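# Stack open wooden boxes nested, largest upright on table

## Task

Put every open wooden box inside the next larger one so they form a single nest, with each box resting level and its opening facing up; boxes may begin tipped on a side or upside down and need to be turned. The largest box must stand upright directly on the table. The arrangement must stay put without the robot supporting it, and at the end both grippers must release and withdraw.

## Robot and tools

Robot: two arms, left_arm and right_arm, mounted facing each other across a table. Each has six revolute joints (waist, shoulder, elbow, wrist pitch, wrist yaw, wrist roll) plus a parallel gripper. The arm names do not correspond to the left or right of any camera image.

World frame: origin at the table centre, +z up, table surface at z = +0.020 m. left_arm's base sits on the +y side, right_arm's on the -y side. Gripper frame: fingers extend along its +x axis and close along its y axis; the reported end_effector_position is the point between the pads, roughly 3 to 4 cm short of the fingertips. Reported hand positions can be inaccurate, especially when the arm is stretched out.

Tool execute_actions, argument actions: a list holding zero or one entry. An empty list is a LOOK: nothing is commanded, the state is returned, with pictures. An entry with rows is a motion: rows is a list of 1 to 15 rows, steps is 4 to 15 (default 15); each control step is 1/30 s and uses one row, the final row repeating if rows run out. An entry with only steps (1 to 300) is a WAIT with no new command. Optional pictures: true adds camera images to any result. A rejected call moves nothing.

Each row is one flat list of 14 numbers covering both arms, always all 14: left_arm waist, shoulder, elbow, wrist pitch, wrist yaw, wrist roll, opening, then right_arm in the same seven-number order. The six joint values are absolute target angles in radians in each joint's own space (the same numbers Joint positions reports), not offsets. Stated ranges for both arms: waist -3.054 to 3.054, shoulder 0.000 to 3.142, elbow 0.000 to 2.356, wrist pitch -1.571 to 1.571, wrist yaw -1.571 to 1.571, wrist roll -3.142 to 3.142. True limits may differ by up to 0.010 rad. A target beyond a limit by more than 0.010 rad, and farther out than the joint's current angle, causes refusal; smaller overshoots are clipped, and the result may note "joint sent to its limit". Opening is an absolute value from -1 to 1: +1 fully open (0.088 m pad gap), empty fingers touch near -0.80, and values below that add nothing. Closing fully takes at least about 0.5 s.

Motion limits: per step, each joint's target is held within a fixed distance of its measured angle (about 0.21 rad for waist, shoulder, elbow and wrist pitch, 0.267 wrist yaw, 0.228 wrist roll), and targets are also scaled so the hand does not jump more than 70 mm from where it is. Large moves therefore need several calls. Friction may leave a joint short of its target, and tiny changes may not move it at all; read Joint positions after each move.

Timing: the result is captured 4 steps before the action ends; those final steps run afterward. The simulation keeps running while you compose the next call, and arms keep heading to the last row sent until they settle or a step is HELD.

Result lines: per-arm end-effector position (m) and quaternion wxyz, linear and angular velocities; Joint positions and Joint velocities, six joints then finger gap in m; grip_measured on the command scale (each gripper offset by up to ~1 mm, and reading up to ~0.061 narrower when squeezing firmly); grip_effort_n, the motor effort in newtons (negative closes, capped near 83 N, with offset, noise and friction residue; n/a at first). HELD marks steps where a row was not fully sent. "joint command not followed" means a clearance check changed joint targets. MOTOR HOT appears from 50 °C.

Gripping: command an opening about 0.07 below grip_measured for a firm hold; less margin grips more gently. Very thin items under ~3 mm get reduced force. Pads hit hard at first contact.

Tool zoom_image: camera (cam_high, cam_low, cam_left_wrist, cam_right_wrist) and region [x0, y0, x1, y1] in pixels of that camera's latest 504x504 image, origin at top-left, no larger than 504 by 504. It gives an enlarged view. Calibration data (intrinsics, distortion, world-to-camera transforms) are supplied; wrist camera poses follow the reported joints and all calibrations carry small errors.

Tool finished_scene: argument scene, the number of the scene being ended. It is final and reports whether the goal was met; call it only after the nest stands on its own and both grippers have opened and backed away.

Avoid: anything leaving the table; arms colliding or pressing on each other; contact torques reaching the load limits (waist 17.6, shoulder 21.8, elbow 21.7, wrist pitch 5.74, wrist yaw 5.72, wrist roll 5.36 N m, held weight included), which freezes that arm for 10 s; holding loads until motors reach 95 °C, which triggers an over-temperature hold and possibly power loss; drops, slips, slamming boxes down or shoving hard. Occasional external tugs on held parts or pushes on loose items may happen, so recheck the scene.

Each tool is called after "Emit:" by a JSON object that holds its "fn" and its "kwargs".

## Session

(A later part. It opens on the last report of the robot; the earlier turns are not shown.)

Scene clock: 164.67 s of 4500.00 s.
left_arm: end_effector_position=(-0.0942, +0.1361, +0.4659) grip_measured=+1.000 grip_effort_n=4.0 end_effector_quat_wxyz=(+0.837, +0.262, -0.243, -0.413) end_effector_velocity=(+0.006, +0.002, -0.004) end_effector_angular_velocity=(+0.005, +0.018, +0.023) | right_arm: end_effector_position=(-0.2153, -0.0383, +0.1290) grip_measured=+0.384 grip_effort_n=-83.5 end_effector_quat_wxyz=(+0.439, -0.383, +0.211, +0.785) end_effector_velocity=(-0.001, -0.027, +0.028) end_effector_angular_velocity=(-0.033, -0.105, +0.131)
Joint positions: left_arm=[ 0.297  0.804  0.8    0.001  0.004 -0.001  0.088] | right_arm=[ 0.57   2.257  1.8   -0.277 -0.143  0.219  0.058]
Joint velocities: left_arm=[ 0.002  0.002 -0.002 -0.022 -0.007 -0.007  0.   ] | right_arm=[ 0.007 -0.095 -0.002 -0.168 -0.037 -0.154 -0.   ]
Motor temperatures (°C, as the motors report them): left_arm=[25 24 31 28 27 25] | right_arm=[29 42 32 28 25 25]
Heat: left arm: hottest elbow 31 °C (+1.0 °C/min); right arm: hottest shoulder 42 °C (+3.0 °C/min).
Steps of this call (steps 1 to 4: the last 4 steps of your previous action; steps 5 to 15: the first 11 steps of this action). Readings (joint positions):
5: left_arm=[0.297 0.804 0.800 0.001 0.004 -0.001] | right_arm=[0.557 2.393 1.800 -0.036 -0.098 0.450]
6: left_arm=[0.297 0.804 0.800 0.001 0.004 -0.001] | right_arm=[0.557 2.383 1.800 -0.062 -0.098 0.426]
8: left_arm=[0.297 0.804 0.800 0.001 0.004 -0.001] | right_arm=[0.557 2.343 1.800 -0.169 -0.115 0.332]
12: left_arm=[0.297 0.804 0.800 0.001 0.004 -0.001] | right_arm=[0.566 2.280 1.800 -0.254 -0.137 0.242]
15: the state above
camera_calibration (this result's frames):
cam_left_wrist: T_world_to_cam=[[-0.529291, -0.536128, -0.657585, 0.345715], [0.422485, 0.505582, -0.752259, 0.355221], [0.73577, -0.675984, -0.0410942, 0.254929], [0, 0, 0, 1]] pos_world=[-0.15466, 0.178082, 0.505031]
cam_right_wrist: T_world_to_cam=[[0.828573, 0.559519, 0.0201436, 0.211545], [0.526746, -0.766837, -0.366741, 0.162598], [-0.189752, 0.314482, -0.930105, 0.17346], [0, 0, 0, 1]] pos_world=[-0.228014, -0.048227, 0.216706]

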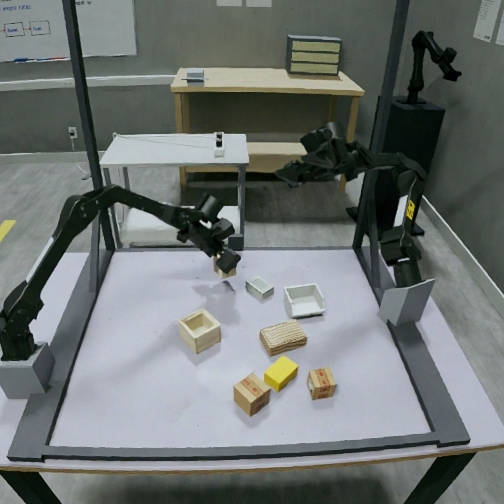

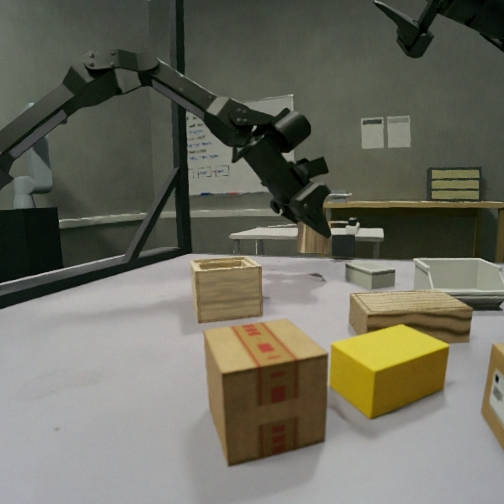

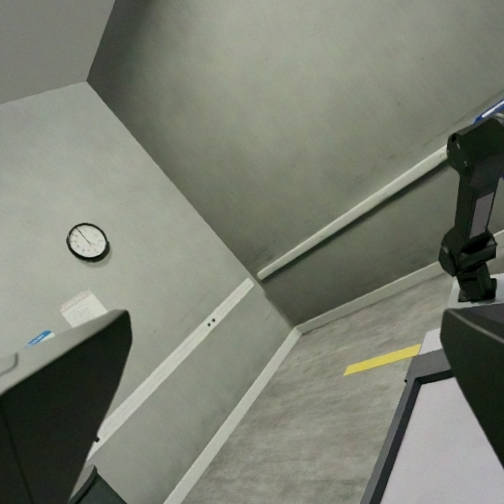

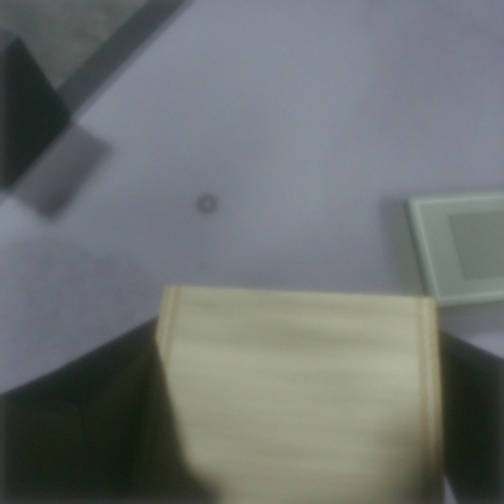

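Emit:
{"fn": "execute_actions", "kwargs": {"actions": [{"rows":[[0.3,0.8,0.8,0,0,0,1,0.6,2.15,1.55,0.6,0,0.24,0.2]],"steps":15}]}}

Emit:
{"fn": "execute_actions", "kwargs": {"actions": [{"rows":[[0.3,0.8,0.8,0,0,0,1,0.62,2.45,1.3,1.5,0,0.24,0.2]],"steps":15}]}}

Emit:
{"fn": "execute_actions", "kwargs": {"actions": [{"rows":[[0.3,0.8,0.8,0,0,0,1,0.62,2.6,1.32,1.54,0,0.24,0.2]],"steps":15}], "pictures": true}}

Emit:
{"fn": "zoom_image", "kwargs": {"camera": "cam_low", "region": [220, 190, 400, 310]}}

Scene clock: 165.30 s of 4500.00 s.
left_arm: end_effector_position=(-0.0942, +0.1361, +0.4659) grip_measured=+1.000 grip_effort_n=4.0 end_effector_quat_wxyz=(+0.837, +0.262, -0.243, -0.413) end_effector_velocity=(-0.002, -0.001, -0.000) end_effector_angular_velocity=(-0.002, +0.004, -0.013) | right_arm: end_effector_position=(-0.2327, -0.0268, +0.1661) grip_measured=+0.384 grip_effort_n=-83.5 end_effector_quat_wxyz=(+0.475, -0.244, +0.114, +0.838) end_effector_velocity=(-0.139, +0.083, +0.259) end_effector_angular_velocity=(+1.101, +0.847, +0.313)
Joint positions: left_arm=[ 0.297  0.804  0.8    0.001  0.004 -0.001  0.088] | right_arm=[ 0.598  2.175  1.57   0.219 -0.012  0.236  0.058]
Joint velocities: left_arm=[-0.002 -0.002 -0.002  0.007  0.007 -0.007  0.   ] | right_arm=[-0.002 -0.051 -0.085  1.458  0.037  0.007 -0.   ]
Motor temperatures (°C, as the motors report them): left_arm=[25 24 31 28 27 25] | right_arm=[29 42 32 28 25 25]
Heat: left arm: hottest elbow 31 °C (+1.0 °C/min); right arm: hottest shoulder 42 °C (+3.0 °C/min).
Steps of this call (steps 1 to 4: the last 4 steps of your previous action; steps 5 to 8: the robot went on to your last target; steps 9 to 19: the first 11 steps of this action). Readings (joint positions):
9: left_arm=[0.297 0.804 0.800 0.001 0.004 -0.001] | right_arm=[0.571 2.246 1.781 -0.264 -0.132 0.207]
10: left_arm=[0.297 0.804 0.800 0.001 0.004 -0.001] | right_arm=[0.575 2.228 1.734 -0.210 -0.096 0.214]
12: left_arm=[0.297 0.804 0.800 0.001 0.004 -0.001] | right_arm=[0.583 2.195 1.654 -0.121 -0.056 0.225]
16: left_arm=[0.297 0.804 0.800 0.001 0.004 -0.001] | right_arm=[0.596 2.179 1.586 0.073 -0.022 0.233]
19: the state above

Scene clock: 165.80 s of 4500.00 s.
left_arm: end_effector_position=(-0.0942, +0.1361, +0.4659) grip_measured=+1.000 grip_effort_n=4.0 end_effector_quat_wxyz=(+0.837, +0.262, -0.243, -0.413) end_effector_velocity=(+0.000, +0.001, +0.002) end_effector_angular_velocity=(-0.028, +0.010, +0.006) | right_arm: end_effector_position=(-0.2204, -0.0278, +0.1091) grip_measured=+0.384 grip_effort_n=-83.5 end_effector_quat_wxyz=(+0.464, -0.177, +0.081, +0.864) end_effector_velocity=(+0.145, -0.064, -0.378) end_effector_angular_velocity=(-0.121, -0.095, +0.003)
Joint positions: left_arm=[ 0.297  0.804  0.8    0.001  0.004 -0.001  0.088] | right_arm=[ 0.608  2.319  1.406  0.687 -0.007  0.237  0.058]
Joint velocities: left_arm=[-0.002 -0.002 -0.002  0.007 -0.022 -0.022  0.   ] | right_arm=[ 0.032  0.691 -0.564  1.106 -0.007 -0.007 -0.   ]
Motor temperatures (°C, as the motors report them): left_arm=[25 24 31 28 27 25] | right_arm=[29 42 32 28 25 25]
Heat: left arm: hottest elbow 31 °C (+1.0 °C/min); right arm: hottest shoulder 42 °C (+3.0 °C/min).
Steps of this call (steps 1 to 4: the last 4 steps of your previous action; steps 5 to 15: the first 11 steps of this action). Readings (joint positions):
5: left_arm=[0.297 0.804 0.800 0.001 0.004 -0.001] | right_arm=[0.598 2.170 1.561 0.456 -0.007 0.237]
6: left_arm=[0.297 0.804 0.800 0.001 0.004 -0.001] | right_arm=[0.599 2.170 1.552 0.481 -0.007 0.237]
8: left_arm=[0.297 0.804 0.800 0.001 0.004 -0.001] | right_arm=[0.600 2.182 1.529 0.524 -0.007 0.237]
12: left_arm=[0.297 0.804 0.800 0.001 0.004 -0.001] | right_arm=[0.605 2.252 1.460 0.601 -0.007 0.237]
15: the state above

Scene clock: 166.30 s of 4500.00 s.
left_arm: end_effector_position=(-0.0942, +0.1361, +0.4659) grip_measured=+1.000 grip_effort_n=4.0 end_effector_quat_wxyz=(+0.837, +0.262, -0.243, -0.413) end_effector_velocity=(-0.001, +0.000, +0.001) end_effector_angular_velocity=(-0.003, -0.011, +0.000) | right_arm: end_effector_position=(-0.2052, -0.0432, +0.0895) grip_measured=+0.363 grip_effort_n=-83.5 end_effector_quat_wxyz=(+0.430, -0.002, -0.000, +0.903) end_effector_velocity=(-0.006, -0.063, +0.060) end_effector_angular_velocity=(+0.457, +0.391, +0.205)
Joint positions: left_arm=[ 0.297  0.804  0.8    0.001  0.004 -0.001  0.088] | right_arm=[0.614 2.582 1.327 1.429 0.    0.242 0.057]
Joint velocities: left_arm=[-0.002 -0.002 -0.002  0.007 -0.007  0.007  0.   ] | right_arm=[ 0.046  0.178 -0.09   0.901 -0.007  0.007 -0.   ]
Motor temperatures (°C, as the motors report them): left_arm=[25 24 31 28 27 25] | right_arm=[29 42 32 28 25 25]
Heat: left arm: hottest elbow 31 °C (+1.0 °C/min); right arm: hottest shoulder 42 °C (+3.0 °C/min).
Steps of this call (steps 1 to 4: the last 4 steps of your previous action; steps 5 to 15: the first 11 steps of this action). Readings (joint positions):
5: left_arm=[0.297 0.804 0.800 0.001 0.004 -0.001] | right_arm=[0.611 2.411 1.340 0.937 -0.000 0.242]
6: left_arm=[0.297 0.804 0.800 0.001 0.004 -0.001] | right_arm=[0.611 2.438 1.341 0.996 -0.000 0.242]
8: left_arm=[0.297 0.804 0.800 0.001 0.004 -0.001] | right_arm=[0.610 2.485 1.343 1.112 0.000 0.245]
12: left_arm=[0.297 0.804 0.800 0.001 0.004 -0.001] | right_arm=[0.610 2.550 1.340 1.302 0.000 0.243]
15: the state above
camera_calibration (this result's frames):
cam_left_wrist: T_world_to_cam=[[-0.529291, -0.536128, -0.657585, 0.345715], [0.422485, 0.505582, -0.752259, 0.355221], [0.73577, -0.675984, -0.0410942, 0.254929], [0, 0, 0, 1]] pos_world=[-0.15466, 0.178082, 0.505031]
cam_right_wrist: T_world_to_cam=[[0.767308, 0.639792, 0.0436287, 0.195464], [0.216511, -0.194422, -0.956725, 0.152898], [-0.603623, 0.743549, -0.287704, 0.0162564], [0, 0, 0, 1]] pos_world=[-0.173273, -0.107417, 0.142431]

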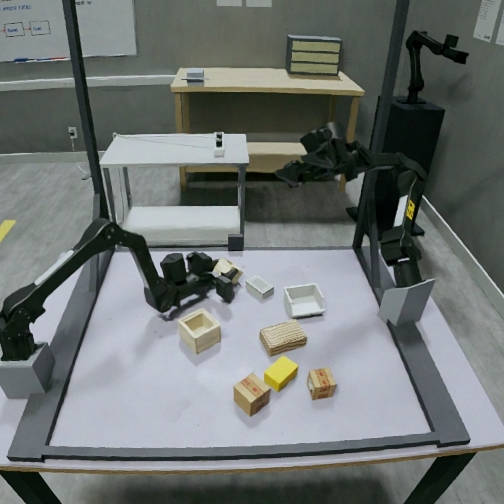

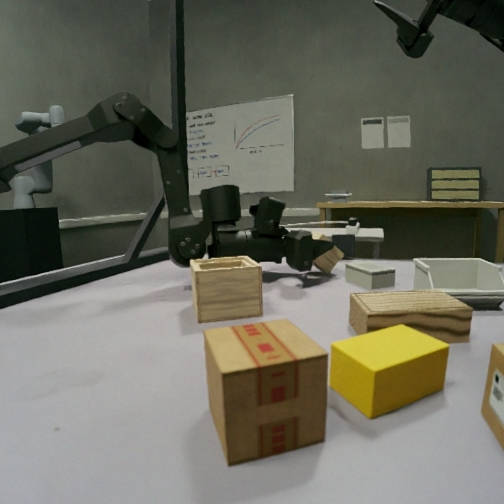

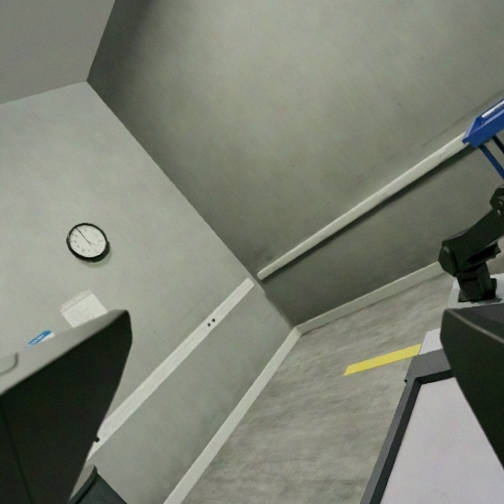

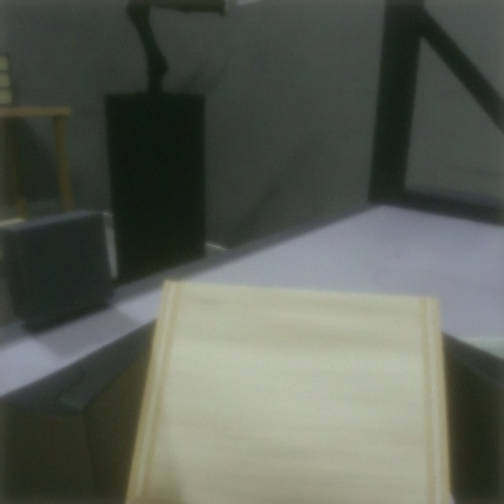

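Region (220, 190, 400, 310) of cam_low's 504x504 image, scaled by 2.800, with more detail than that image has.

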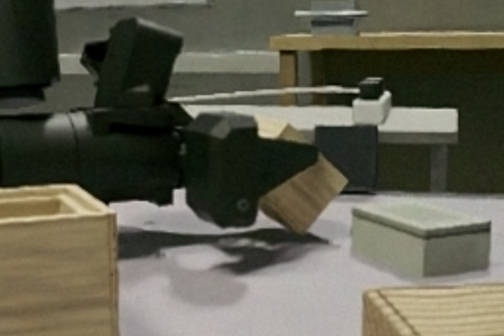

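Emit:
{"fn": "execute_actions", "kwargs": {"actions": [{"steps":5}], "pictures": true}}

Emit:
{"fn": "zoom_image", "kwargs": {"camera": "cam_low", "region": [220, 190, 400, 310]}}

Scene clock: 166.47 s of 4500.00 s.
left_arm: end_effector_position=(-0.0942, +0.1361, +0.4659) grip_measured=+1.000 grip_effort_n=4.0 end_effector_quat_wxyz=(+0.837, +0.262, -0.243, -0.413) end_effector_velocity=(+0.000, +0.001, +0.002) end_effector_angular_velocity=(-0.020, -0.003, +0.008) | right_arm: end_effector_position=(-0.2086, -0.0485, +0.1035) grip_measured=+0.363 grip_effort_n=-83.5 end_effector_quat_wxyz=(+0.419, +0.033, -0.016, +0.907) end_effector_velocity=(-0.007, -0.011, +0.049) end_effector_angular_velocity=(+0.175, +0.133, +0.059)
Joint positions: left_arm=[ 0.297  0.804  0.8    0.001  0.004 -0.001  0.088] | right_arm=[0.618 2.588 1.324 1.517 0.    0.242 0.057]
Joint velocities: left_arm=[-0.002 -0.002 -0.002  0.007 -0.022 -0.007  0.   ] | right_arm=[-0.002 -0.002 -0.002  0.227 -0.007 -0.007 -0.   ]
Motor temperatures (°C, as the motors report them): left_arm=[25 24 31 28 27 25] | right_arm=[29 42 32 28 25 25]
Heat: left arm: hottest elbow 31 °C (+1.0 °C/min); right arm: hottest shoulder 42 °C (+3.0 °C/min).
Kept back: nothing.
Steps of this call (steps 1 to 4: the last 4 steps of your previous action; step 5: the robot went on to your last target). Readings (joint positions):
1: left_arm=[0.297 0.804 0.800 0.001 0.004 -0.001] | right_arm=[0.616 2.586 1.325 1.456 0.000 0.242]
2: left_arm=[0.297 0.804 0.800 0.001 0.004 -0.001] | right_arm=[0.617 2.588 1.324 1.477 0.000 0.242]
4: left_arm=[0.297 0.804 0.800 0.001 0.004 -0.001] | right_arm=[0.618 2.588 1.324 1.508 0.000 0.242]
5: the state above
camera_calibration (this result's frames):
cam_left_wrist: T_world_to_cam=[[-0.529291, -0.536128, -0.657585, 0.345715], [0.422485, 0.505582, -0.752259, 0.355221], [0.73577, -0.675984, -0.0410942, 0.254929], [0, 0, 0, 1]] pos_world=[-0.15466, 0.178082, 0.505031]
cam_right_wrist: T_world_to_cam=[[0.754375, 0.654935, 0.0444796, 0.19887], [0.173113, -0.133121, -0.975864, 0.161952], [-0.633207, 0.743867, -0.213801, 0.00842822], [0, 0, 0, 1]] pos_world=[-0.172722, -0.114957, 0.151]

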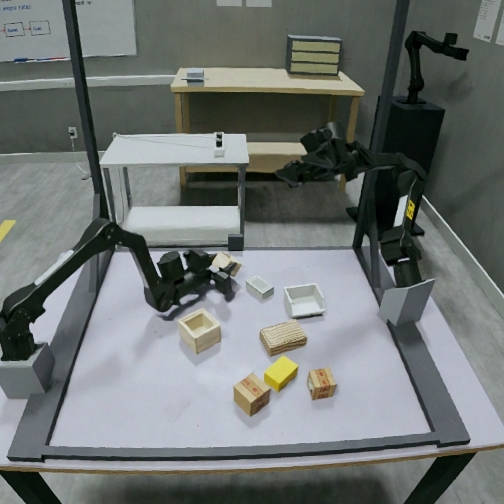

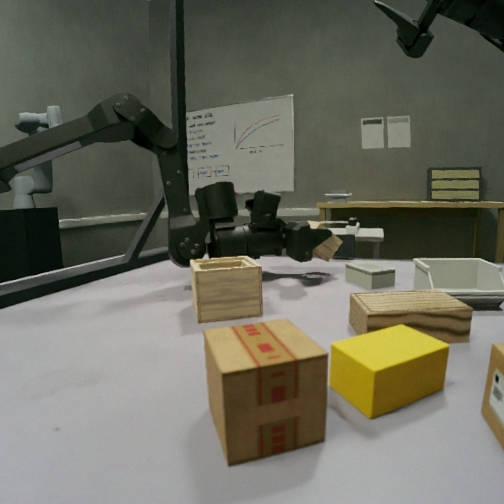

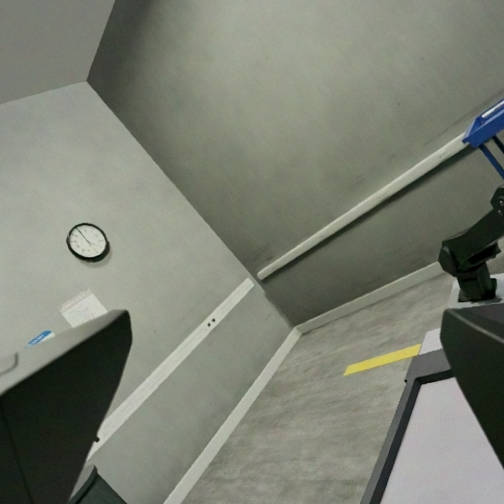

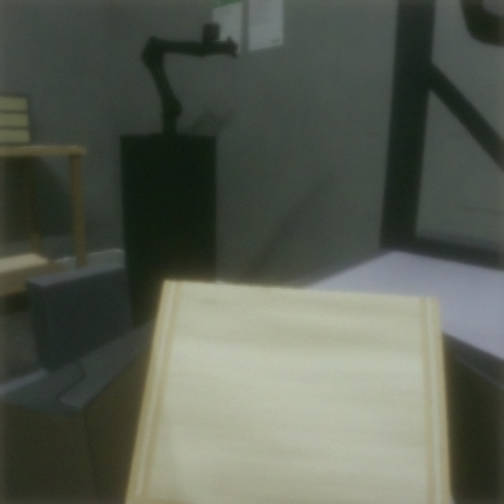

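Region (220, 190, 400, 310) of cam_low's 504x504 image, scaled by 2.800, with more detail than that image has.

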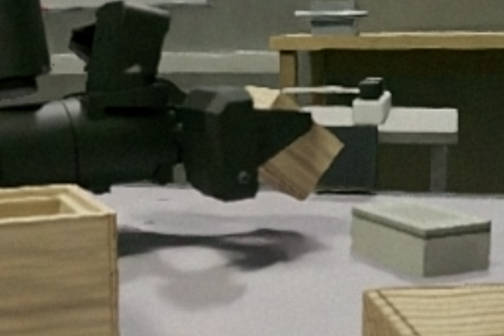

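Emit:
{"fn": "execute_actions", "kwargs": {"actions": [{"rows":[[0.3,0.8,0.8,0,0,0,1,0.62,2.65,1.37,1.55,0,0.24,0.2]],"steps":15}], "pictures": true}}

Emit:
{"fn": "zoom_image", "kwargs": {"camera": "cam_low", "region": [220, 190, 400, 310]}}

Scene clock: 167.50 s of 4500.00 s.
left_arm: end_effector_position=(-0.0942, +0.1361, +0.4659) grip_measured=+1.000 grip_effort_n=3.5 end_effector_quat_wxyz=(+0.837, +0.262, -0.243, -0.413) end_effector_velocity=(+0.004, +0.000, -0.004) end_effector_angular_velocity=(+0.017, +0.004, +0.009) | right_arm: end_effector_position=(-0.2072, -0.0466, +0.0940) grip_measured=+0.363 grip_effort_n=-83.5 end_effector_quat_wxyz=(+0.418, +0.039, -0.020, +0.908) end_effector_velocity=(-0.007, +0.003, +0.013) end_effector_angular_velocity=(+0.036, +0.022, +0.005)
Joint positions: left_arm=[ 0.297  0.804  0.8    0.001  0.004 -0.001  0.088] | right_arm=[0.618 2.635 1.357 1.546 0.    0.242 0.057]
Joint velocities: left_arm=[ 0.002  0.002 -0.007 -0.007  0.007  0.007  0.   ] | right_arm=[ 0.002 -0.007  0.027  0.007  0.007 -0.007 -0.   ]
Motor temperatures (°C, as the motors report them): left_arm=[25 24 31 28 27 25] | right_arm=[29 42 32 28 25 25]
Heat: left arm: hottest elbow 31 °C (+1.0 °C/min); right arm: hottest shoulder 42 °C (+3.0 °C/min).
Steps of this call (steps 1 to 20: the robot went on to your last target; steps 21 to 31: the first 11 steps of this action). Readings (joint positions):
21: left_arm=[0.297 0.804 0.800 0.001 0.004 -0.001] | right_arm=[0.618 2.592 1.327 1.540 0.000 0.242]
22: left_arm=[0.297 0.804 0.800 0.001 0.004 -0.001] | right_arm=[0.618 2.600 1.336 1.545 0.000 0.242]
24: left_arm=[0.297 0.804 0.800 0.001 0.004 -0.001] | right_arm=[0.618 2.615 1.349 1.545 0.000 0.242]
28: left_arm=[0.297 0.804 0.800 0.001 0.004 -0.001] | right_arm=[0.618 2.632 1.354 1.545 0.000 0.242]
31: the state above
camera_calibration (this result's frames):
cam_left_wrist: T_world_to_cam=[[-0.529291, -0.536128, -0.657585, 0.345715], [0.422485, 0.505582, -0.752259, 0.355221], [0.73577, -0.675984, -0.0410942, 0.254929], [0, 0, 0, 1]] pos_world=[-0.15466, 0.178082, 0.505031]
cam_right_wrist: T_world_to_cam=[[0.752426, 0.657143, 0.0449145, 0.196573], [0.164629, -0.121599, -0.978831, 0.151763], [-0.637771, 0.743893, -0.199679, 0.00356516], [0, 0, 0, 1]] pos_world=[-0.170618, -0.113375, 0.140433]

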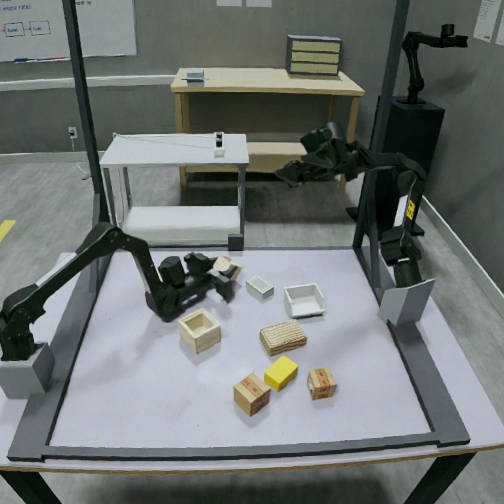

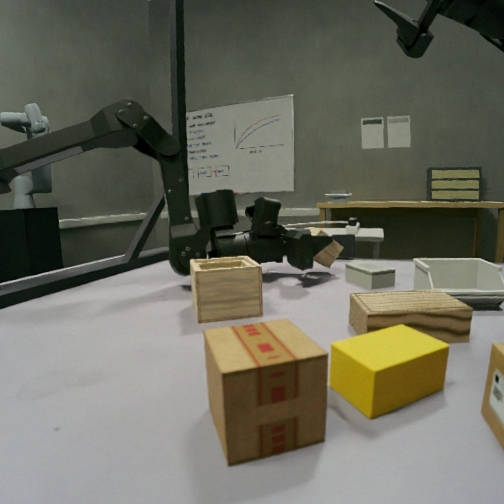

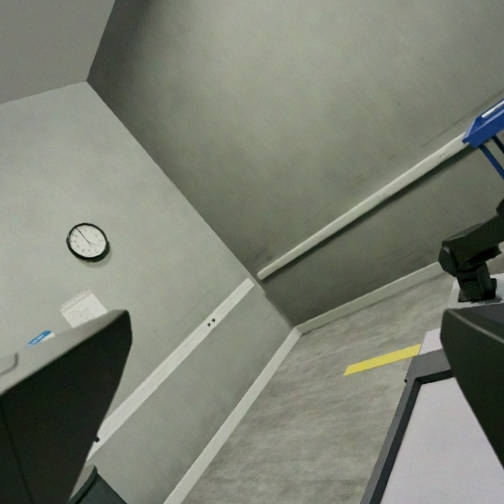

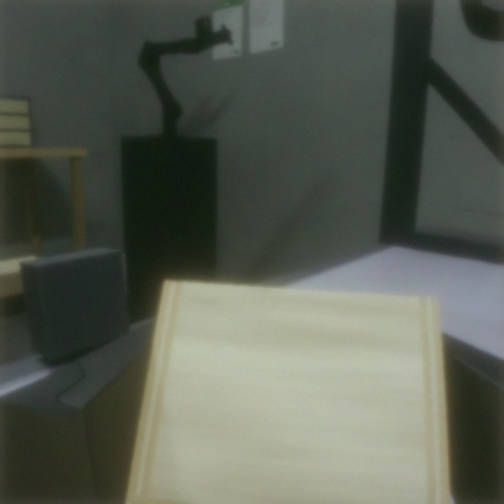

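Region (220, 190, 400, 310) of cam_low's 504x504 image, scaled by 2.800, with more detail than that image has.

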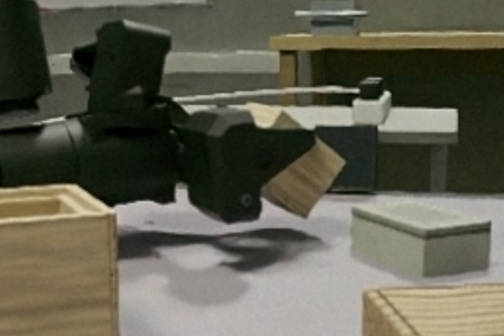

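Emit:
{"fn": "execute_actions", "kwargs": {"actions": [{"rows":[[0.3,0.8,0.8,0,0,0,1,0.62,2.672,1.37,1.55,0,0.24,0.2]],"steps":12}]}}

Emit:
{"fn": "execute_actions", "kwargs": {"actions": [{"rows":[[0.3,0.8,0.8,0,0,0,1,0.62,2.672,1.37,1.55,0,0.24,0.4],[0.3,0.8,0.8,0,0,0,1,0.62,2.672,1.37,1.55,0,0.24,0.4],[0.3,0.8,0.8,0,0,0,1,0.62,2.672,1.37,1.55,0,0.24,0.44],[0.3,0.8,0.8,0,0,0,1,0.62,2.672,1.37,1.55,0,0.24,0.44],[0.3,0.8,0.8,0,0,0,1,0.62,2.672,1.37,1.55,0,0.24,0.5]],"steps":15}], "pictures": true}}

Emit:
{"fn": "zoom_image", "kwargs": {"camera": "cam_low", "region": [220, 190, 400, 310]}}

Scene clock: 168.93 s of 4500.00 s.
left_arm: end_effector_position=(-0.0942, +0.1361, +0.4659) grip_measured=+1.000 grip_effort_n=3.5 end_effector_quat_wxyz=(+0.837, +0.262, -0.243, -0.413) end_effector_velocity=(+0.003, +0.002, -0.004) end_effector_angular_velocity=(+0.013, +0.004, +0.019) | right_arm: end_effector_position=(-0.2060, -0.0458, +0.0893) grip_measured=+0.363 grip_effort_n=-83.5 end_effector_quat_wxyz=(+0.418, +0.038, -0.019, +0.907) end_effector_velocity=(+0.009, -0.001, -0.025) end_effector_angular_velocity=(-0.034, -0.039, -0.008)
Joint positions: left_arm=[ 0.297  0.804  0.8    0.001  0.004 -0.001  0.088] | right_arm=[0.618 2.65  1.366 1.55  0.    0.242 0.057]
Joint velocities: left_arm=[-0.002 -0.002 -0.002 -0.022 -0.007  0.007  0.   ] | right_arm=[-0.002  0.042 -0.002 -0.007 -0.007 -0.007 -0.   ]
Motor temperatures (°C, as the motors report them): left_arm=[25 24 31 28 27 25] | right_arm=[29 42 32 29 25 25]
Heat: left arm: hottest elbow 31 °C (+1.0 °C/min); right arm: hottest shoulder 42 °C (+3.0 °C/min).
Steps of this call (steps 1 to 4: the last 4 steps of your previous action; steps 5 to 15: the robot went on to your last target; steps 16 to 35: nothing new was sent; steps 36 to 43: the first 8 steps of this action). Readings (joint positions):
36: left_arm=[0.297 0.804 0.800 0.001 0.004 -0.001] | right_arm=[0.618 2.637 1.362 1.548 0.000 0.242]
37: left_arm=[0.297 0.804 0.800 0.001 0.004 -0.001] | right_arm=[0.618 2.640 1.363 1.550 0.000 0.242]
39: left_arm=[0.297 0.804 0.800 0.001 0.004 -0.001] | right_arm=[0.618 2.646 1.364 1.550 0.000 0.242]
43: the state above

Scene clock: 169.43 s of 4500.00 s.
left_arm: end_effector_position=(-0.0942, +0.1361, +0.4659) grip_measured=+1.000 grip_effort_n=3.5 end_effector_quat_wxyz=(+0.837, +0.262, -0.243, -0.413) end_effector_velocity=(+0.005, +0.001, -0.005) end_effector_angular_velocity=(+0.008, +0.019, +0.019) | right_arm: end_effector_position=(-0.2059, -0.0459, +0.0890) grip_measured=+0.477 grip_effort_n=18.4 end_effector_quat_wxyz=(+0.418, +0.038, -0.019, +0.907) end_effector_velocity=(+0.002, +0.001, +0.002) end_effector_angular_velocity=(+0.012, +0.001, -0.008)
Joint positions: left_arm=[ 0.297  0.804  0.8    0.001  0.004 -0.001  0.088] | right_arm=[ 0.618  2.651  1.366  1.551 -0.     0.242  0.062]
Joint velocities: left_arm=[-0.002  0.002 -0.002 -0.022 -0.007 -0.007  0.   ] | right_arm=[-0.002  0.002  0.002  0.007  0.007 -0.007  0.008]
Motor temperatures (°C, as the motors report them): left_arm=[25 24 31 28 27 25] | right_arm=[29 42 32 29 25 25]
Heat: left arm: hottest elbow 31 °C (+1.0 °C/min); right arm: hottest shoulder 42 °C (+3.0 °C/min).
Steps of this call (steps 1 to 4: the last 4 steps of your previous action; steps 5 to 15: the first 11 steps of this action). Readings (joint positions):
5: left_arm=[0.297 0.804 0.800 0.001 0.004 -0.001] | right_arm=[0.618 2.651 1.366 1.550 0.000 0.242]
6: left_arm=[0.297 0.804 0.800 0.001 0.004 -0.001] | right_arm=[0.618 2.651 1.366 1.550 0.000 0.242]
8: left_arm=[0.297 0.804 0.800 0.001 0.004 -0.001] | right_arm=[0.618 2.651 1.366 1.550 0.000 0.242]
12: left_arm=[0.297 0.804 0.800 0.001 0.004 -0.001] | right_arm=[0.618 2.651 1.366 1.550 -0.000 0.242]
15: the state above
camera_calibration (this result's frames):
cam_left_wrist: T_world_to_cam=[[-0.529291, -0.536128, -0.657585, 0.345715], [0.422485, 0.505582, -0.752259, 0.355221], [0.73577, -0.675984, -0.0410942, 0.254929], [0, 0, 0, 1]] pos_world=[-0.15466, 0.178082, 0.505031]
cam_right_wrist: T_world_to_cam=[[0.75277, 0.656748, 0.0449342, 0.195442], [0.166235, -0.123604, -0.978309, 0.146944], [-0.636949, 0.743911, -0.20222, 0.00323142], [0, 0, 0, 1]] pos_world=[-0.169492, -0.112597, 0.135628]

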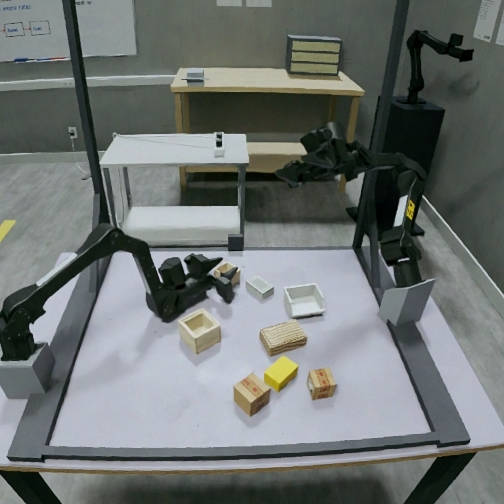

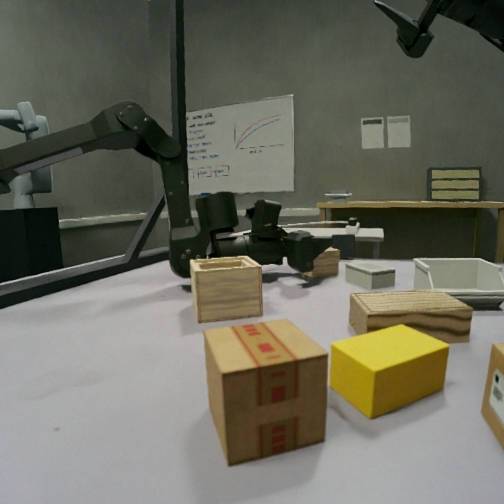

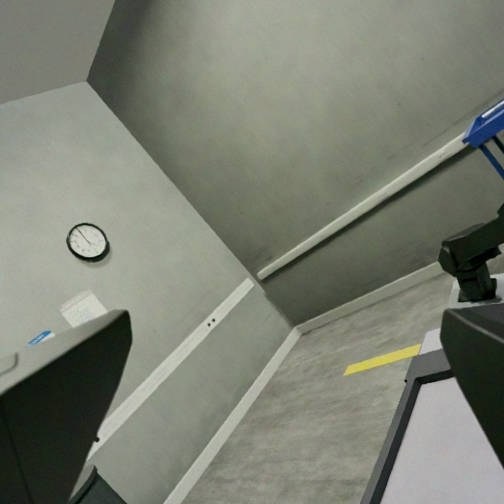

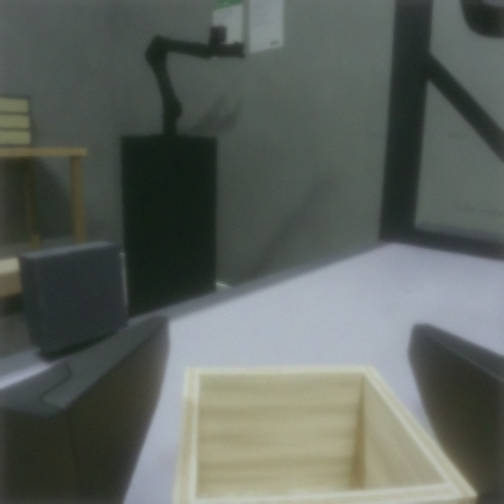

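Region (220, 190, 400, 310) of cam_low's 504x504 image, scaled by 2.800, with more detail than that image has.

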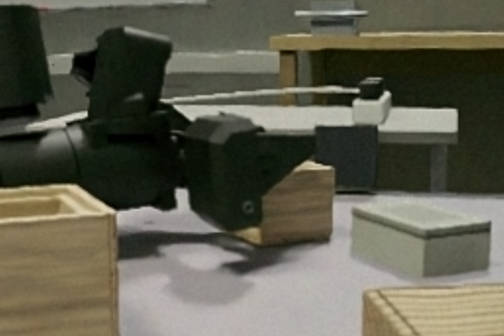

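Emit:
{"fn": "execute_actions", "kwargs": {"actions": [{"rows":[[0.3,0.8,0.8,0,0,0,1,0.62,2.55,1.3,1.5,0,0.24,0.6],[0.3,0.8,0.8,0,0,0,1,0.62,2.45,1.3,1.4,0,0.24,0.6],[0.3,0.8,0.8,0,0,0,1,0.6,2.35,1.35,1.2,0,0.24,0.6],[0.3,0.8,0.8,0,0,0,1,0.6,2.25,1.4,1.0,0,0.24,0.6]],"steps":15}]}}

Emit:
{"fn": "execute_actions", "kwargs": {"actions": [{"rows":[[0.3,0.8,0.8,0,0,0,1,0.55,2.3,1.72,0.08,-0.166,0.1,0.0]],"steps":15}]}}

Emit:
{"fn": "execute_actions", "kwargs": {"actions": [{"rows":[[0.3,0.8,0.8,0,0,0,1,0.55,2.35,1.72,0.08,-0.166,0.1,0.0]],"steps":15}], "pictures": true}}

Scene clock: 170.87 s of 4500.00 s.
left_arm: end_effector_position=(-0.0942, +0.1361, +0.4659) grip_measured=+1.000 grip_effort_n=4.0 end_effector_quat_wxyz=(+0.837, +0.262, -0.243, -0.413) end_effector_velocity=(+0.002, +0.001, -0.005) end_effector_angular_velocity=(+0.000, +0.030, +0.010) | right_arm: end_effector_position=(-0.2410, -0.0288, +0.1892) grip_measured=+0.592 grip_effort_n=18.8 end_effector_quat_wxyz=(+0.431, +0.014, -0.009, +0.902) end_effector_velocity=(-0.098, +0.025, +0.343) end_effector_angular_velocity=(-0.109, -0.105, -0.073)
Joint positions: left_arm=[ 0.297  0.804  0.8    0.001  0.004 -0.001  0.088] | right_arm=[0.604 2.338 1.382 1.164 0.    0.242 0.068]
Joint velocities: left_arm=[-0.007 -0.002 -0.002 -0.022 -0.007 -0.022  0.   ] | right_arm=[-0.042 -0.94   0.208 -1.311 -0.007 -0.007  0.002]
Motor temperatures (°C, as the motors report them): left_arm=[25 24 31 28 27 25] | right_arm=[29 42 32 29 25 25]
Heat: left arm: hottest elbow 31 °C (+1.0 °C/min); right arm: hottest shoulder 42 °C (+3.0 °C/min).
Steps of this call (steps 1 to 4: the last 4 steps of your previous action; steps 5 to 15: the robot went on to your last target; steps 16 to 32: nothing new was sent; steps 33 to 43: the first 11 steps of this action). Readings (joint positions):
33: left_arm=[0.297 0.804 0.800 0.001 0.004 -0.001] | right_arm=[0.618 2.645 1.362 1.546 0.000 0.242]
34: left_arm=[0.297 0.804 0.800 0.001 0.004 -0.001] | right_arm=[0.618 2.623 1.348 1.517 0.000 0.242]
36: left_arm=[0.297 0.804 0.800 0.001 0.004 -0.001] | right_arm=[0.617 2.570 1.335 1.428 0.000 0.242]
40: left_arm=[0.297 0.804 0.800 0.001 0.004 -0.001] | right_arm=[0.609 2.443 1.363 1.297 0.000 0.242]
43: the state above

Scene clock: 171.37 s of 4500.00 s.
left_arm: end_effector_position=(-0.0942, +0.1361, +0.4659) grip_measured=+1.000 grip_effort_n=3.5 end_effector_quat_wxyz=(+0.837, +0.262, -0.243, -0.413) end_effector_velocity=(-0.001, +0.002, +0.003) end_effector_angular_velocity=(-0.017, -0.003, -0.002) | right_arm: end_effector_position=(-0.2649, +0.0115, +0.2221) grip_measured=+0.030 grip_effort_n=-15.6 end_effector_quat_wxyz=(+0.406, -0.130, -0.006, +0.905) end_effector_velocity=(+0.077, -0.007, -0.267) end_effector_angular_velocity=(-1.082, -0.821, -0.263)
Joint positions: left_arm=[ 0.297  0.804  0.8    0.001  0.004 -0.001  0.088] | right_arm=[ 0.547  2.285  1.708  0.535 -0.153  0.108  0.04 ]
Joint velocities: left_arm=[ 0.002 -0.007 -0.002  0.007 -0.007 -0.007  0.   ] | right_arm=[-0.002  0.002  0.1   -1.487 -0.081 -0.066 -0.011]
Motor temperatures (°C, as the motors report them): left_arm=[25 24 31 28 27 25] | right_arm=[29 42 32 29 25 25]
Heat: left arm: hottest elbow 31 °C (+1.0 °C/min); right arm: hottest shoulder 42 °C (+3.0 °C/min).
Steps of this call (steps 1 to 4: the last 4 steps of your previous action; steps 5 to 15: the first 11 steps of this action). Readings (joint positions):
5: left_arm=[0.297 0.804 0.800 0.001 0.004 -0.001] | right_arm=[0.599 2.258 1.421 1.027 -0.019 0.221]
6: left_arm=[0.297 0.804 0.800 0.001 0.004 -0.001] | right_arm=[0.592 2.265 1.467 0.962 -0.061 0.189]
8: left_arm=[0.297 0.804 0.800 0.001 0.004 -0.001] | right_arm=[0.577 2.283 1.555 0.863 -0.106 0.150]
12: left_arm=[0.297 0.804 0.800 0.001 0.004 -0.001] | right_arm=[0.552 2.286 1.676 0.679 -0.142 0.117]
15: the state above

Scene clock: 171.87 s of 4500.00 s.
left_arm: end_effector_position=(-0.0942, +0.1361, +0.4659) grip_measured=+1.000 grip_effort_n=3.5 end_effector_quat_wxyz=(+0.837, +0.262, -0.243, -0.413) end_effector_velocity=(+0.001, +0.001, -0.001) end_effector_angular_velocity=(-0.003, +0.009, +0.007) | right_arm: end_effector_position=(-0.2172, -0.0072, +0.1088) grip_measured=+0.003 grip_effort_n=-15.6 end_effector_quat_wxyz=(+0.419, -0.328, +0.120, +0.838) end_effector_velocity=(+0.006, -0.004, -0.004) end_effector_angular_velocity=(-0.043, -0.021, +0.002)
Joint positions: left_arm=[ 0.297  0.804  0.8    0.001  0.004 -0.001  0.088] | right_arm=[ 0.547  2.34   1.715  0.092 -0.161  0.103  0.039]
Joint velocities: left_arm=[-0.002 -0.002 -0.002 -0.007 -0.007 -0.007  0.   ] | right_arm=[-0.007 -0.007 -0.002 -0.051 -0.022 -0.007 -0.   ]
Motor temperatures (°C, as the motors report them): left_arm=[25 24 31 28 27 25] | right_arm=[29 42 32 29 25 25]
Heat: left arm: hottest elbow 31 °C (+1.0 °C/min); right arm: hottest shoulder 42 °C (+3.0 °C/min).
Steps of this call (steps 1 to 4: the last 4 steps of your previous action; steps 5 to 15: the first 11 steps of this action). Readings (joint positions):
5: left_arm=[0.297 0.804 0.800 0.001 0.004 -0.001] | right_arm=[0.547 2.291 1.710 0.286 -0.159 0.104]
6: left_arm=[0.297 0.804 0.800 0.001 0.004 -0.001] | right_arm=[0.547 2.296 1.713 0.243 -0.160 0.103]
8: left_arm=[0.297 0.804 0.800 0.001 0.004 -0.001] | right_arm=[0.547 2.309 1.715 0.169 -0.160 0.103]
12: left_arm=[0.297 0.804 0.800 0.001 0.004 -0.001] | right_arm=[0.547 2.337 1.715 0.104 -0.160 0.103]
15: the state above
camera_calibration (this result's frames):
cam_left_wrist: T_world_to_cam=[[-0.529291, -0.536128, -0.657585, 0.345715], [0.422485, 0.505582, -0.752259, 0.355221], [0.73577, -0.675984, -0.0410942, 0.254929], [0, 0, 0, 1]] pos_world=[-0.15466, 0.178082, 0.505031]
cam_right_wrist: T_world_to_cam=[[0.755726, 0.647778, 0.0962384, 0.172676], [0.587812, -0.606172, -0.535754, 0.212874], [-0.288713, 0.461453, -0.838872, 0.114145], [0, 0, 0, 1]] pos_world=[-0.22267, -0.0354898, 0.193183]

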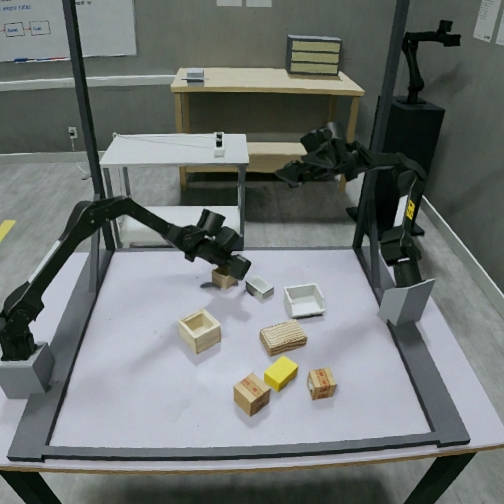

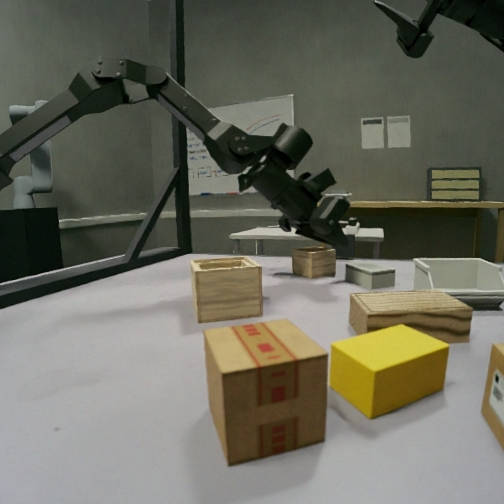

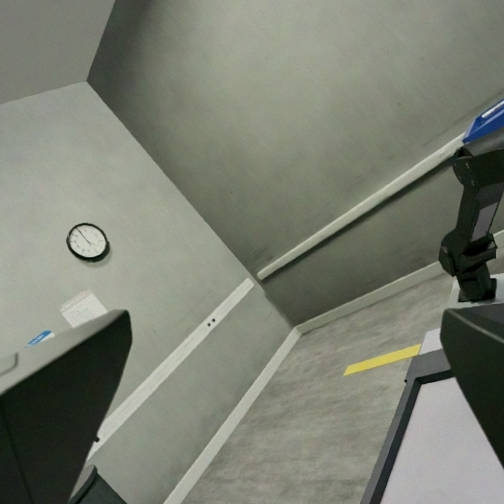

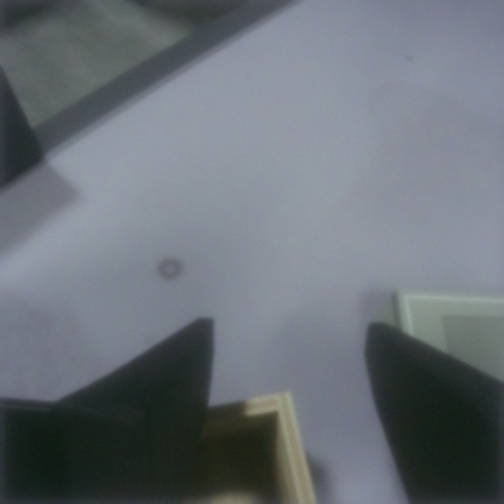

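Emit:
{"fn": "execute_actions", "kwargs": {"actions": [{"rows":[[0.3,0.8,0.8,0,0,0,1,0.553,2.34,1.66,0.12,-0.166,0.02,0.0],[0.3,0.8,0.8,0,0,0,1,0.556,2.34,1.64,0.15,-0.166,0.02,0.0]],"steps":15}], "pictures": true}}

Scene clock: 172.47 s of 4500.00 s.
left_arm: end_effector_position=(-0.0942, +0.1361, +0.4659) grip_measured=+1.000 grip_effort_n=3.5 end_effector_quat_wxyz=(+0.837, +0.262, -0.243, -0.413) end_effector_velocity=(-0.002, -0.000, +0.003) end_effector_angular_velocity=(-0.006, -0.014, -0.003) | right_arm: end_effector_position=(-0.2135, -0.0111, +0.1008) grip_measured=+0.003 grip_effort_n=-14.2 end_effector_quat_wxyz=(+0.405, -0.340, +0.085, +0.845) end_effector_velocity=(+0.002, +0.003, +0.003) end_effector_angular_velocity=(+0.040, -0.002, +0.030)
Joint positions: left_arm=[ 0.297  0.804  0.8    0.001  0.004 -0.001  0.088] | right_arm=[ 0.549  2.338  1.665  0.152 -0.161  0.027  0.039]
Joint velocities: left_arm=[-0.002 -0.002  0.002  0.007 -0.007  0.007  0.   ] | right_arm=[-0.007 -0.002 -0.022  0.051 -0.007 -0.037  0.   ]
Motor temperatures (°C, as the motors report them): left_arm=[25 24 31 28 27 25] | right_arm=[29 42 32 29 25 25]
Heat: left arm: hottest elbow 31 °C (+1.0 °C/min); right arm: hottest shoulder 42 °C (+3.0 °C/min).
Steps of this call (steps 1 to 4: the last 4 steps of your previous action; steps 5 to 7: the robot went on to your last target; steps 8 to 18: the first 11 steps of this action). Readings (joint positions):
8: left_arm=[0.297 0.804 0.800 0.001 0.004 -0.001] | right_arm=[0.547 2.340 1.713 0.086 -0.161 0.090]
9: left_arm=[0.297 0.804 0.800 0.001 0.004 -0.001] | right_arm=[0.547 2.340 1.705 0.102 -0.161 0.072]
11: left_arm=[0.297 0.804 0.800 0.001 0.004 -0.001] | right_arm=[0.549 2.339 1.687 0.124 -0.161 0.050]
15: left_arm=[0.297 0.804 0.800 0.001 0.004 -0.001] | right_arm=[0.549 2.339 1.668 0.148 -0.161 0.032]
18: the state above
camera_calibration (this result's frames):
cam_left_wrist: T_world_to_cam=[[-0.529291, -0.536128, -0.657585, 0.345715], [0.422485, 0.505582, -0.752259, 0.355221], [0.73577, -0.675984, -0.0410942, 0.254929], [0, 0, 0, 1]] pos_world=[-0.15466, 0.178082, 0.505031]
cam_right_wrist: T_world_to_cam=[[0.714622, 0.682358, 0.153959, 0.158937], [0.641032, -0.550725, -0.534584, 0.215942], [-0.279989, 0.480718, -0.830973, 0.111629], [0, 0, 0, 1]] pos_world=[-0.220751, -0.0431891, 0.18373]

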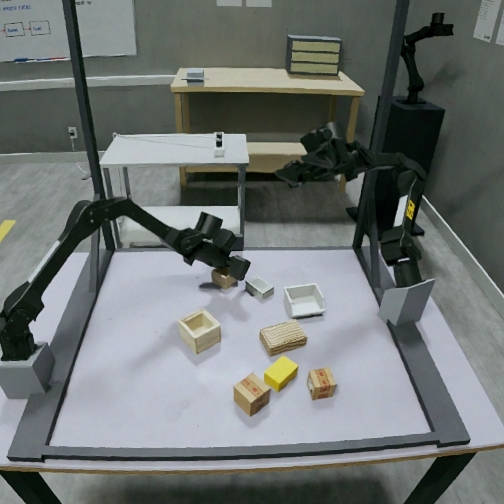

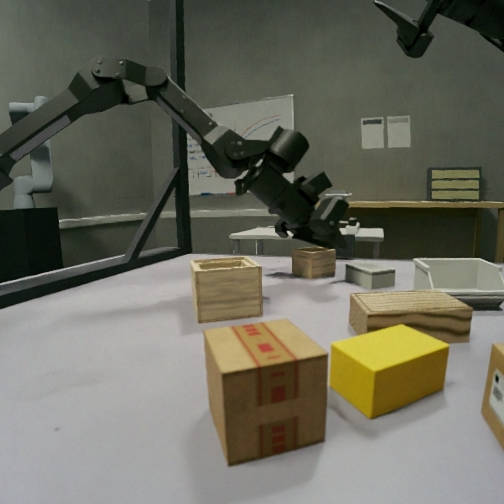

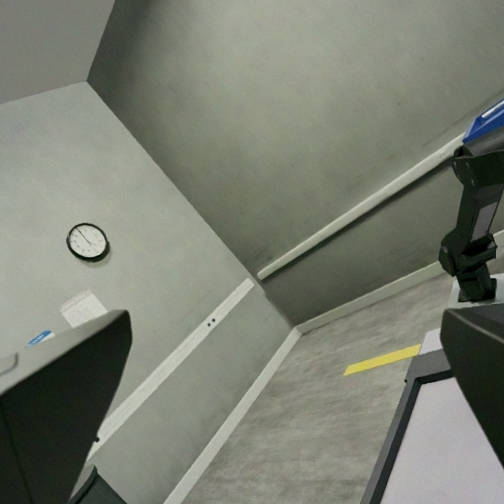

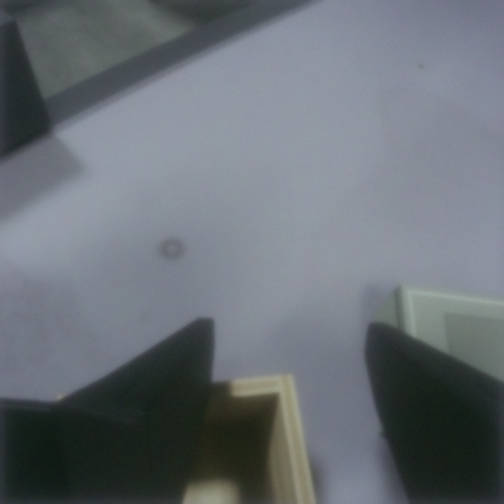

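Emit:
{"fn": "execute_actions", "kwargs": {"actions": [{"rows":[[0.3,0.8,0.8,0,0,0,1,0.558,2.34,1.62,0.19,-0.166,0.02,0.0],[0.3,0.8,0.8,0,0,0,1,0.56,2.35,1.59,0.22,-0.166,0.02,0.0],[0.3,0.8,0.8,0,0,0,1,0.56,2.36,1.565,0.255,-0.166,0.02,0.0]],"steps":15}], "pictures": true}}

Scene clock: 173.03 s of 4500.00 s.
left_arm: end_effector_position=(-0.0942, +0.1361, +0.4659) grip_measured=+1.000 grip_effort_n=4.0 end_effector_quat_wxyz=(+0.837, +0.262, -0.243, -0.413) end_effector_velocity=(+0.001, +0.001, -0.001) end_effector_angular_velocity=(-0.019, +0.033, +0.001) | right_arm: end_effector_position=(-0.2115, -0.0127, +0.0970) grip_measured=+0.003 grip_effort_n=-14.2 end_effector_quat_wxyz=(+0.405, -0.320, +0.070, +0.854) end_effector_velocity=(+0.001, +0.001, +0.004) end_effector_angular_velocity=(+0.040, +0.001, +0.013)
Joint positions: left_arm=[ 0.297  0.804  0.8    0.001  0.004 -0.001  0.088] | right_arm=[ 0.55   2.337  1.602  0.265 -0.161  0.023  0.039]
Joint velocities: left_arm=[-0.002 -0.002 -0.002 -0.007 -0.007 -0.037  0.   ] | right_arm=[-0.002 -0.007 -0.027  0.051  0.007 -0.022 -0.   ]
Motor temperatures (°C, as the motors report them): left_arm=[25 24 31 28 27 25] | right_arm=[29 42 32 29 25 25]
Heat: left arm: hottest elbow 31 °C (+1.0 °C/min); right arm: hottest shoulder 42 °C (+3.0 °C/min).
Steps of this call (steps 1 to 4: the last 4 steps of your previous action; steps 5 to 6: the robot went on to your last target; steps 7 to 17: the first 11 steps of this action). Readings (joint positions):
7: left_arm=[0.297 0.804 0.800 0.001 0.004 -0.001] | right_arm=[0.550 2.337 1.661 0.160 -0.161 0.024]
8: left_arm=[0.297 0.804 0.800 0.001 0.004 -0.001] | right_arm=[0.550 2.337 1.653 0.175 -0.161 0.023]
10: left_arm=[0.297 0.804 0.800 0.001 0.004 -0.001] | right_arm=[0.550 2.337 1.628 0.218 -0.161 0.023]
14: left_arm=[0.297 0.804 0.800 0.001 0.004 -0.001] | right_arm=[0.550 2.337 1.607 0.255 -0.161 0.023]
17: the state above
camera_calibration (this result's frames):
cam_left_wrist: T_world_to_cam=[[-0.529291, -0.536128, -0.657585, 0.345715], [0.422485, 0.505582, -0.752259, 0.355221], [0.73577, -0.675984, -0.0410942, 0.254929], [0, 0, 0, 1]] pos_world=[-0.15466, 0.178082, 0.505031]
cam_right_wrist: T_world_to_cam=[[0.708254, 0.686691, 0.163802, 0.1569], [0.634645, -0.517709, -0.573762, 0.214573], [-0.309195, 0.510325, -0.802475, 0.101238], [0, 0, 0, 1]] pos_world=[-0.216001, -0.0483201, 0.178654]

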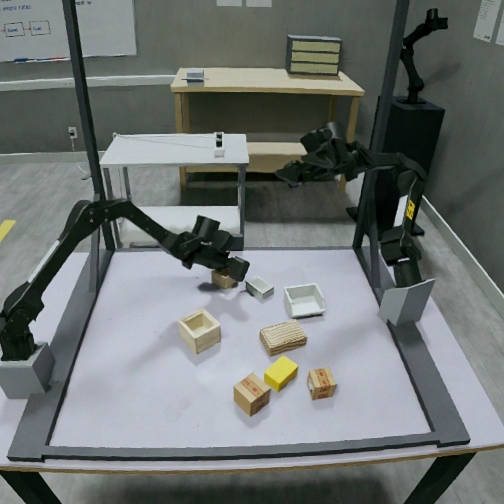

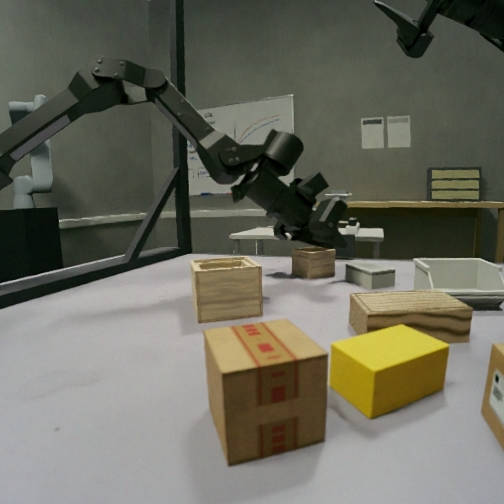

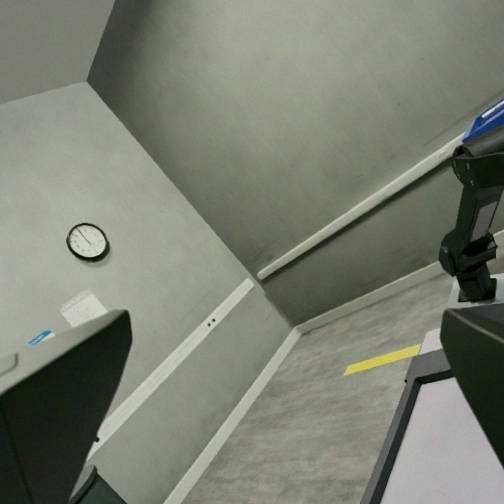

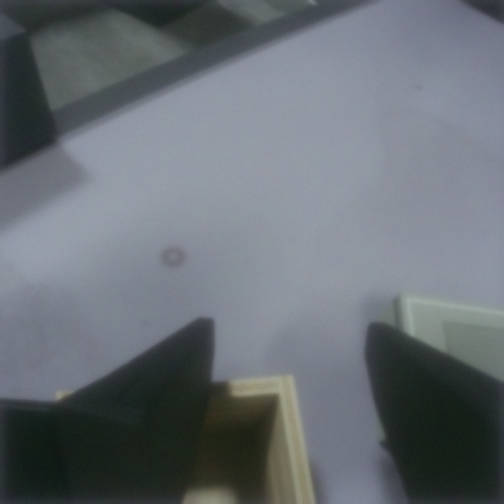

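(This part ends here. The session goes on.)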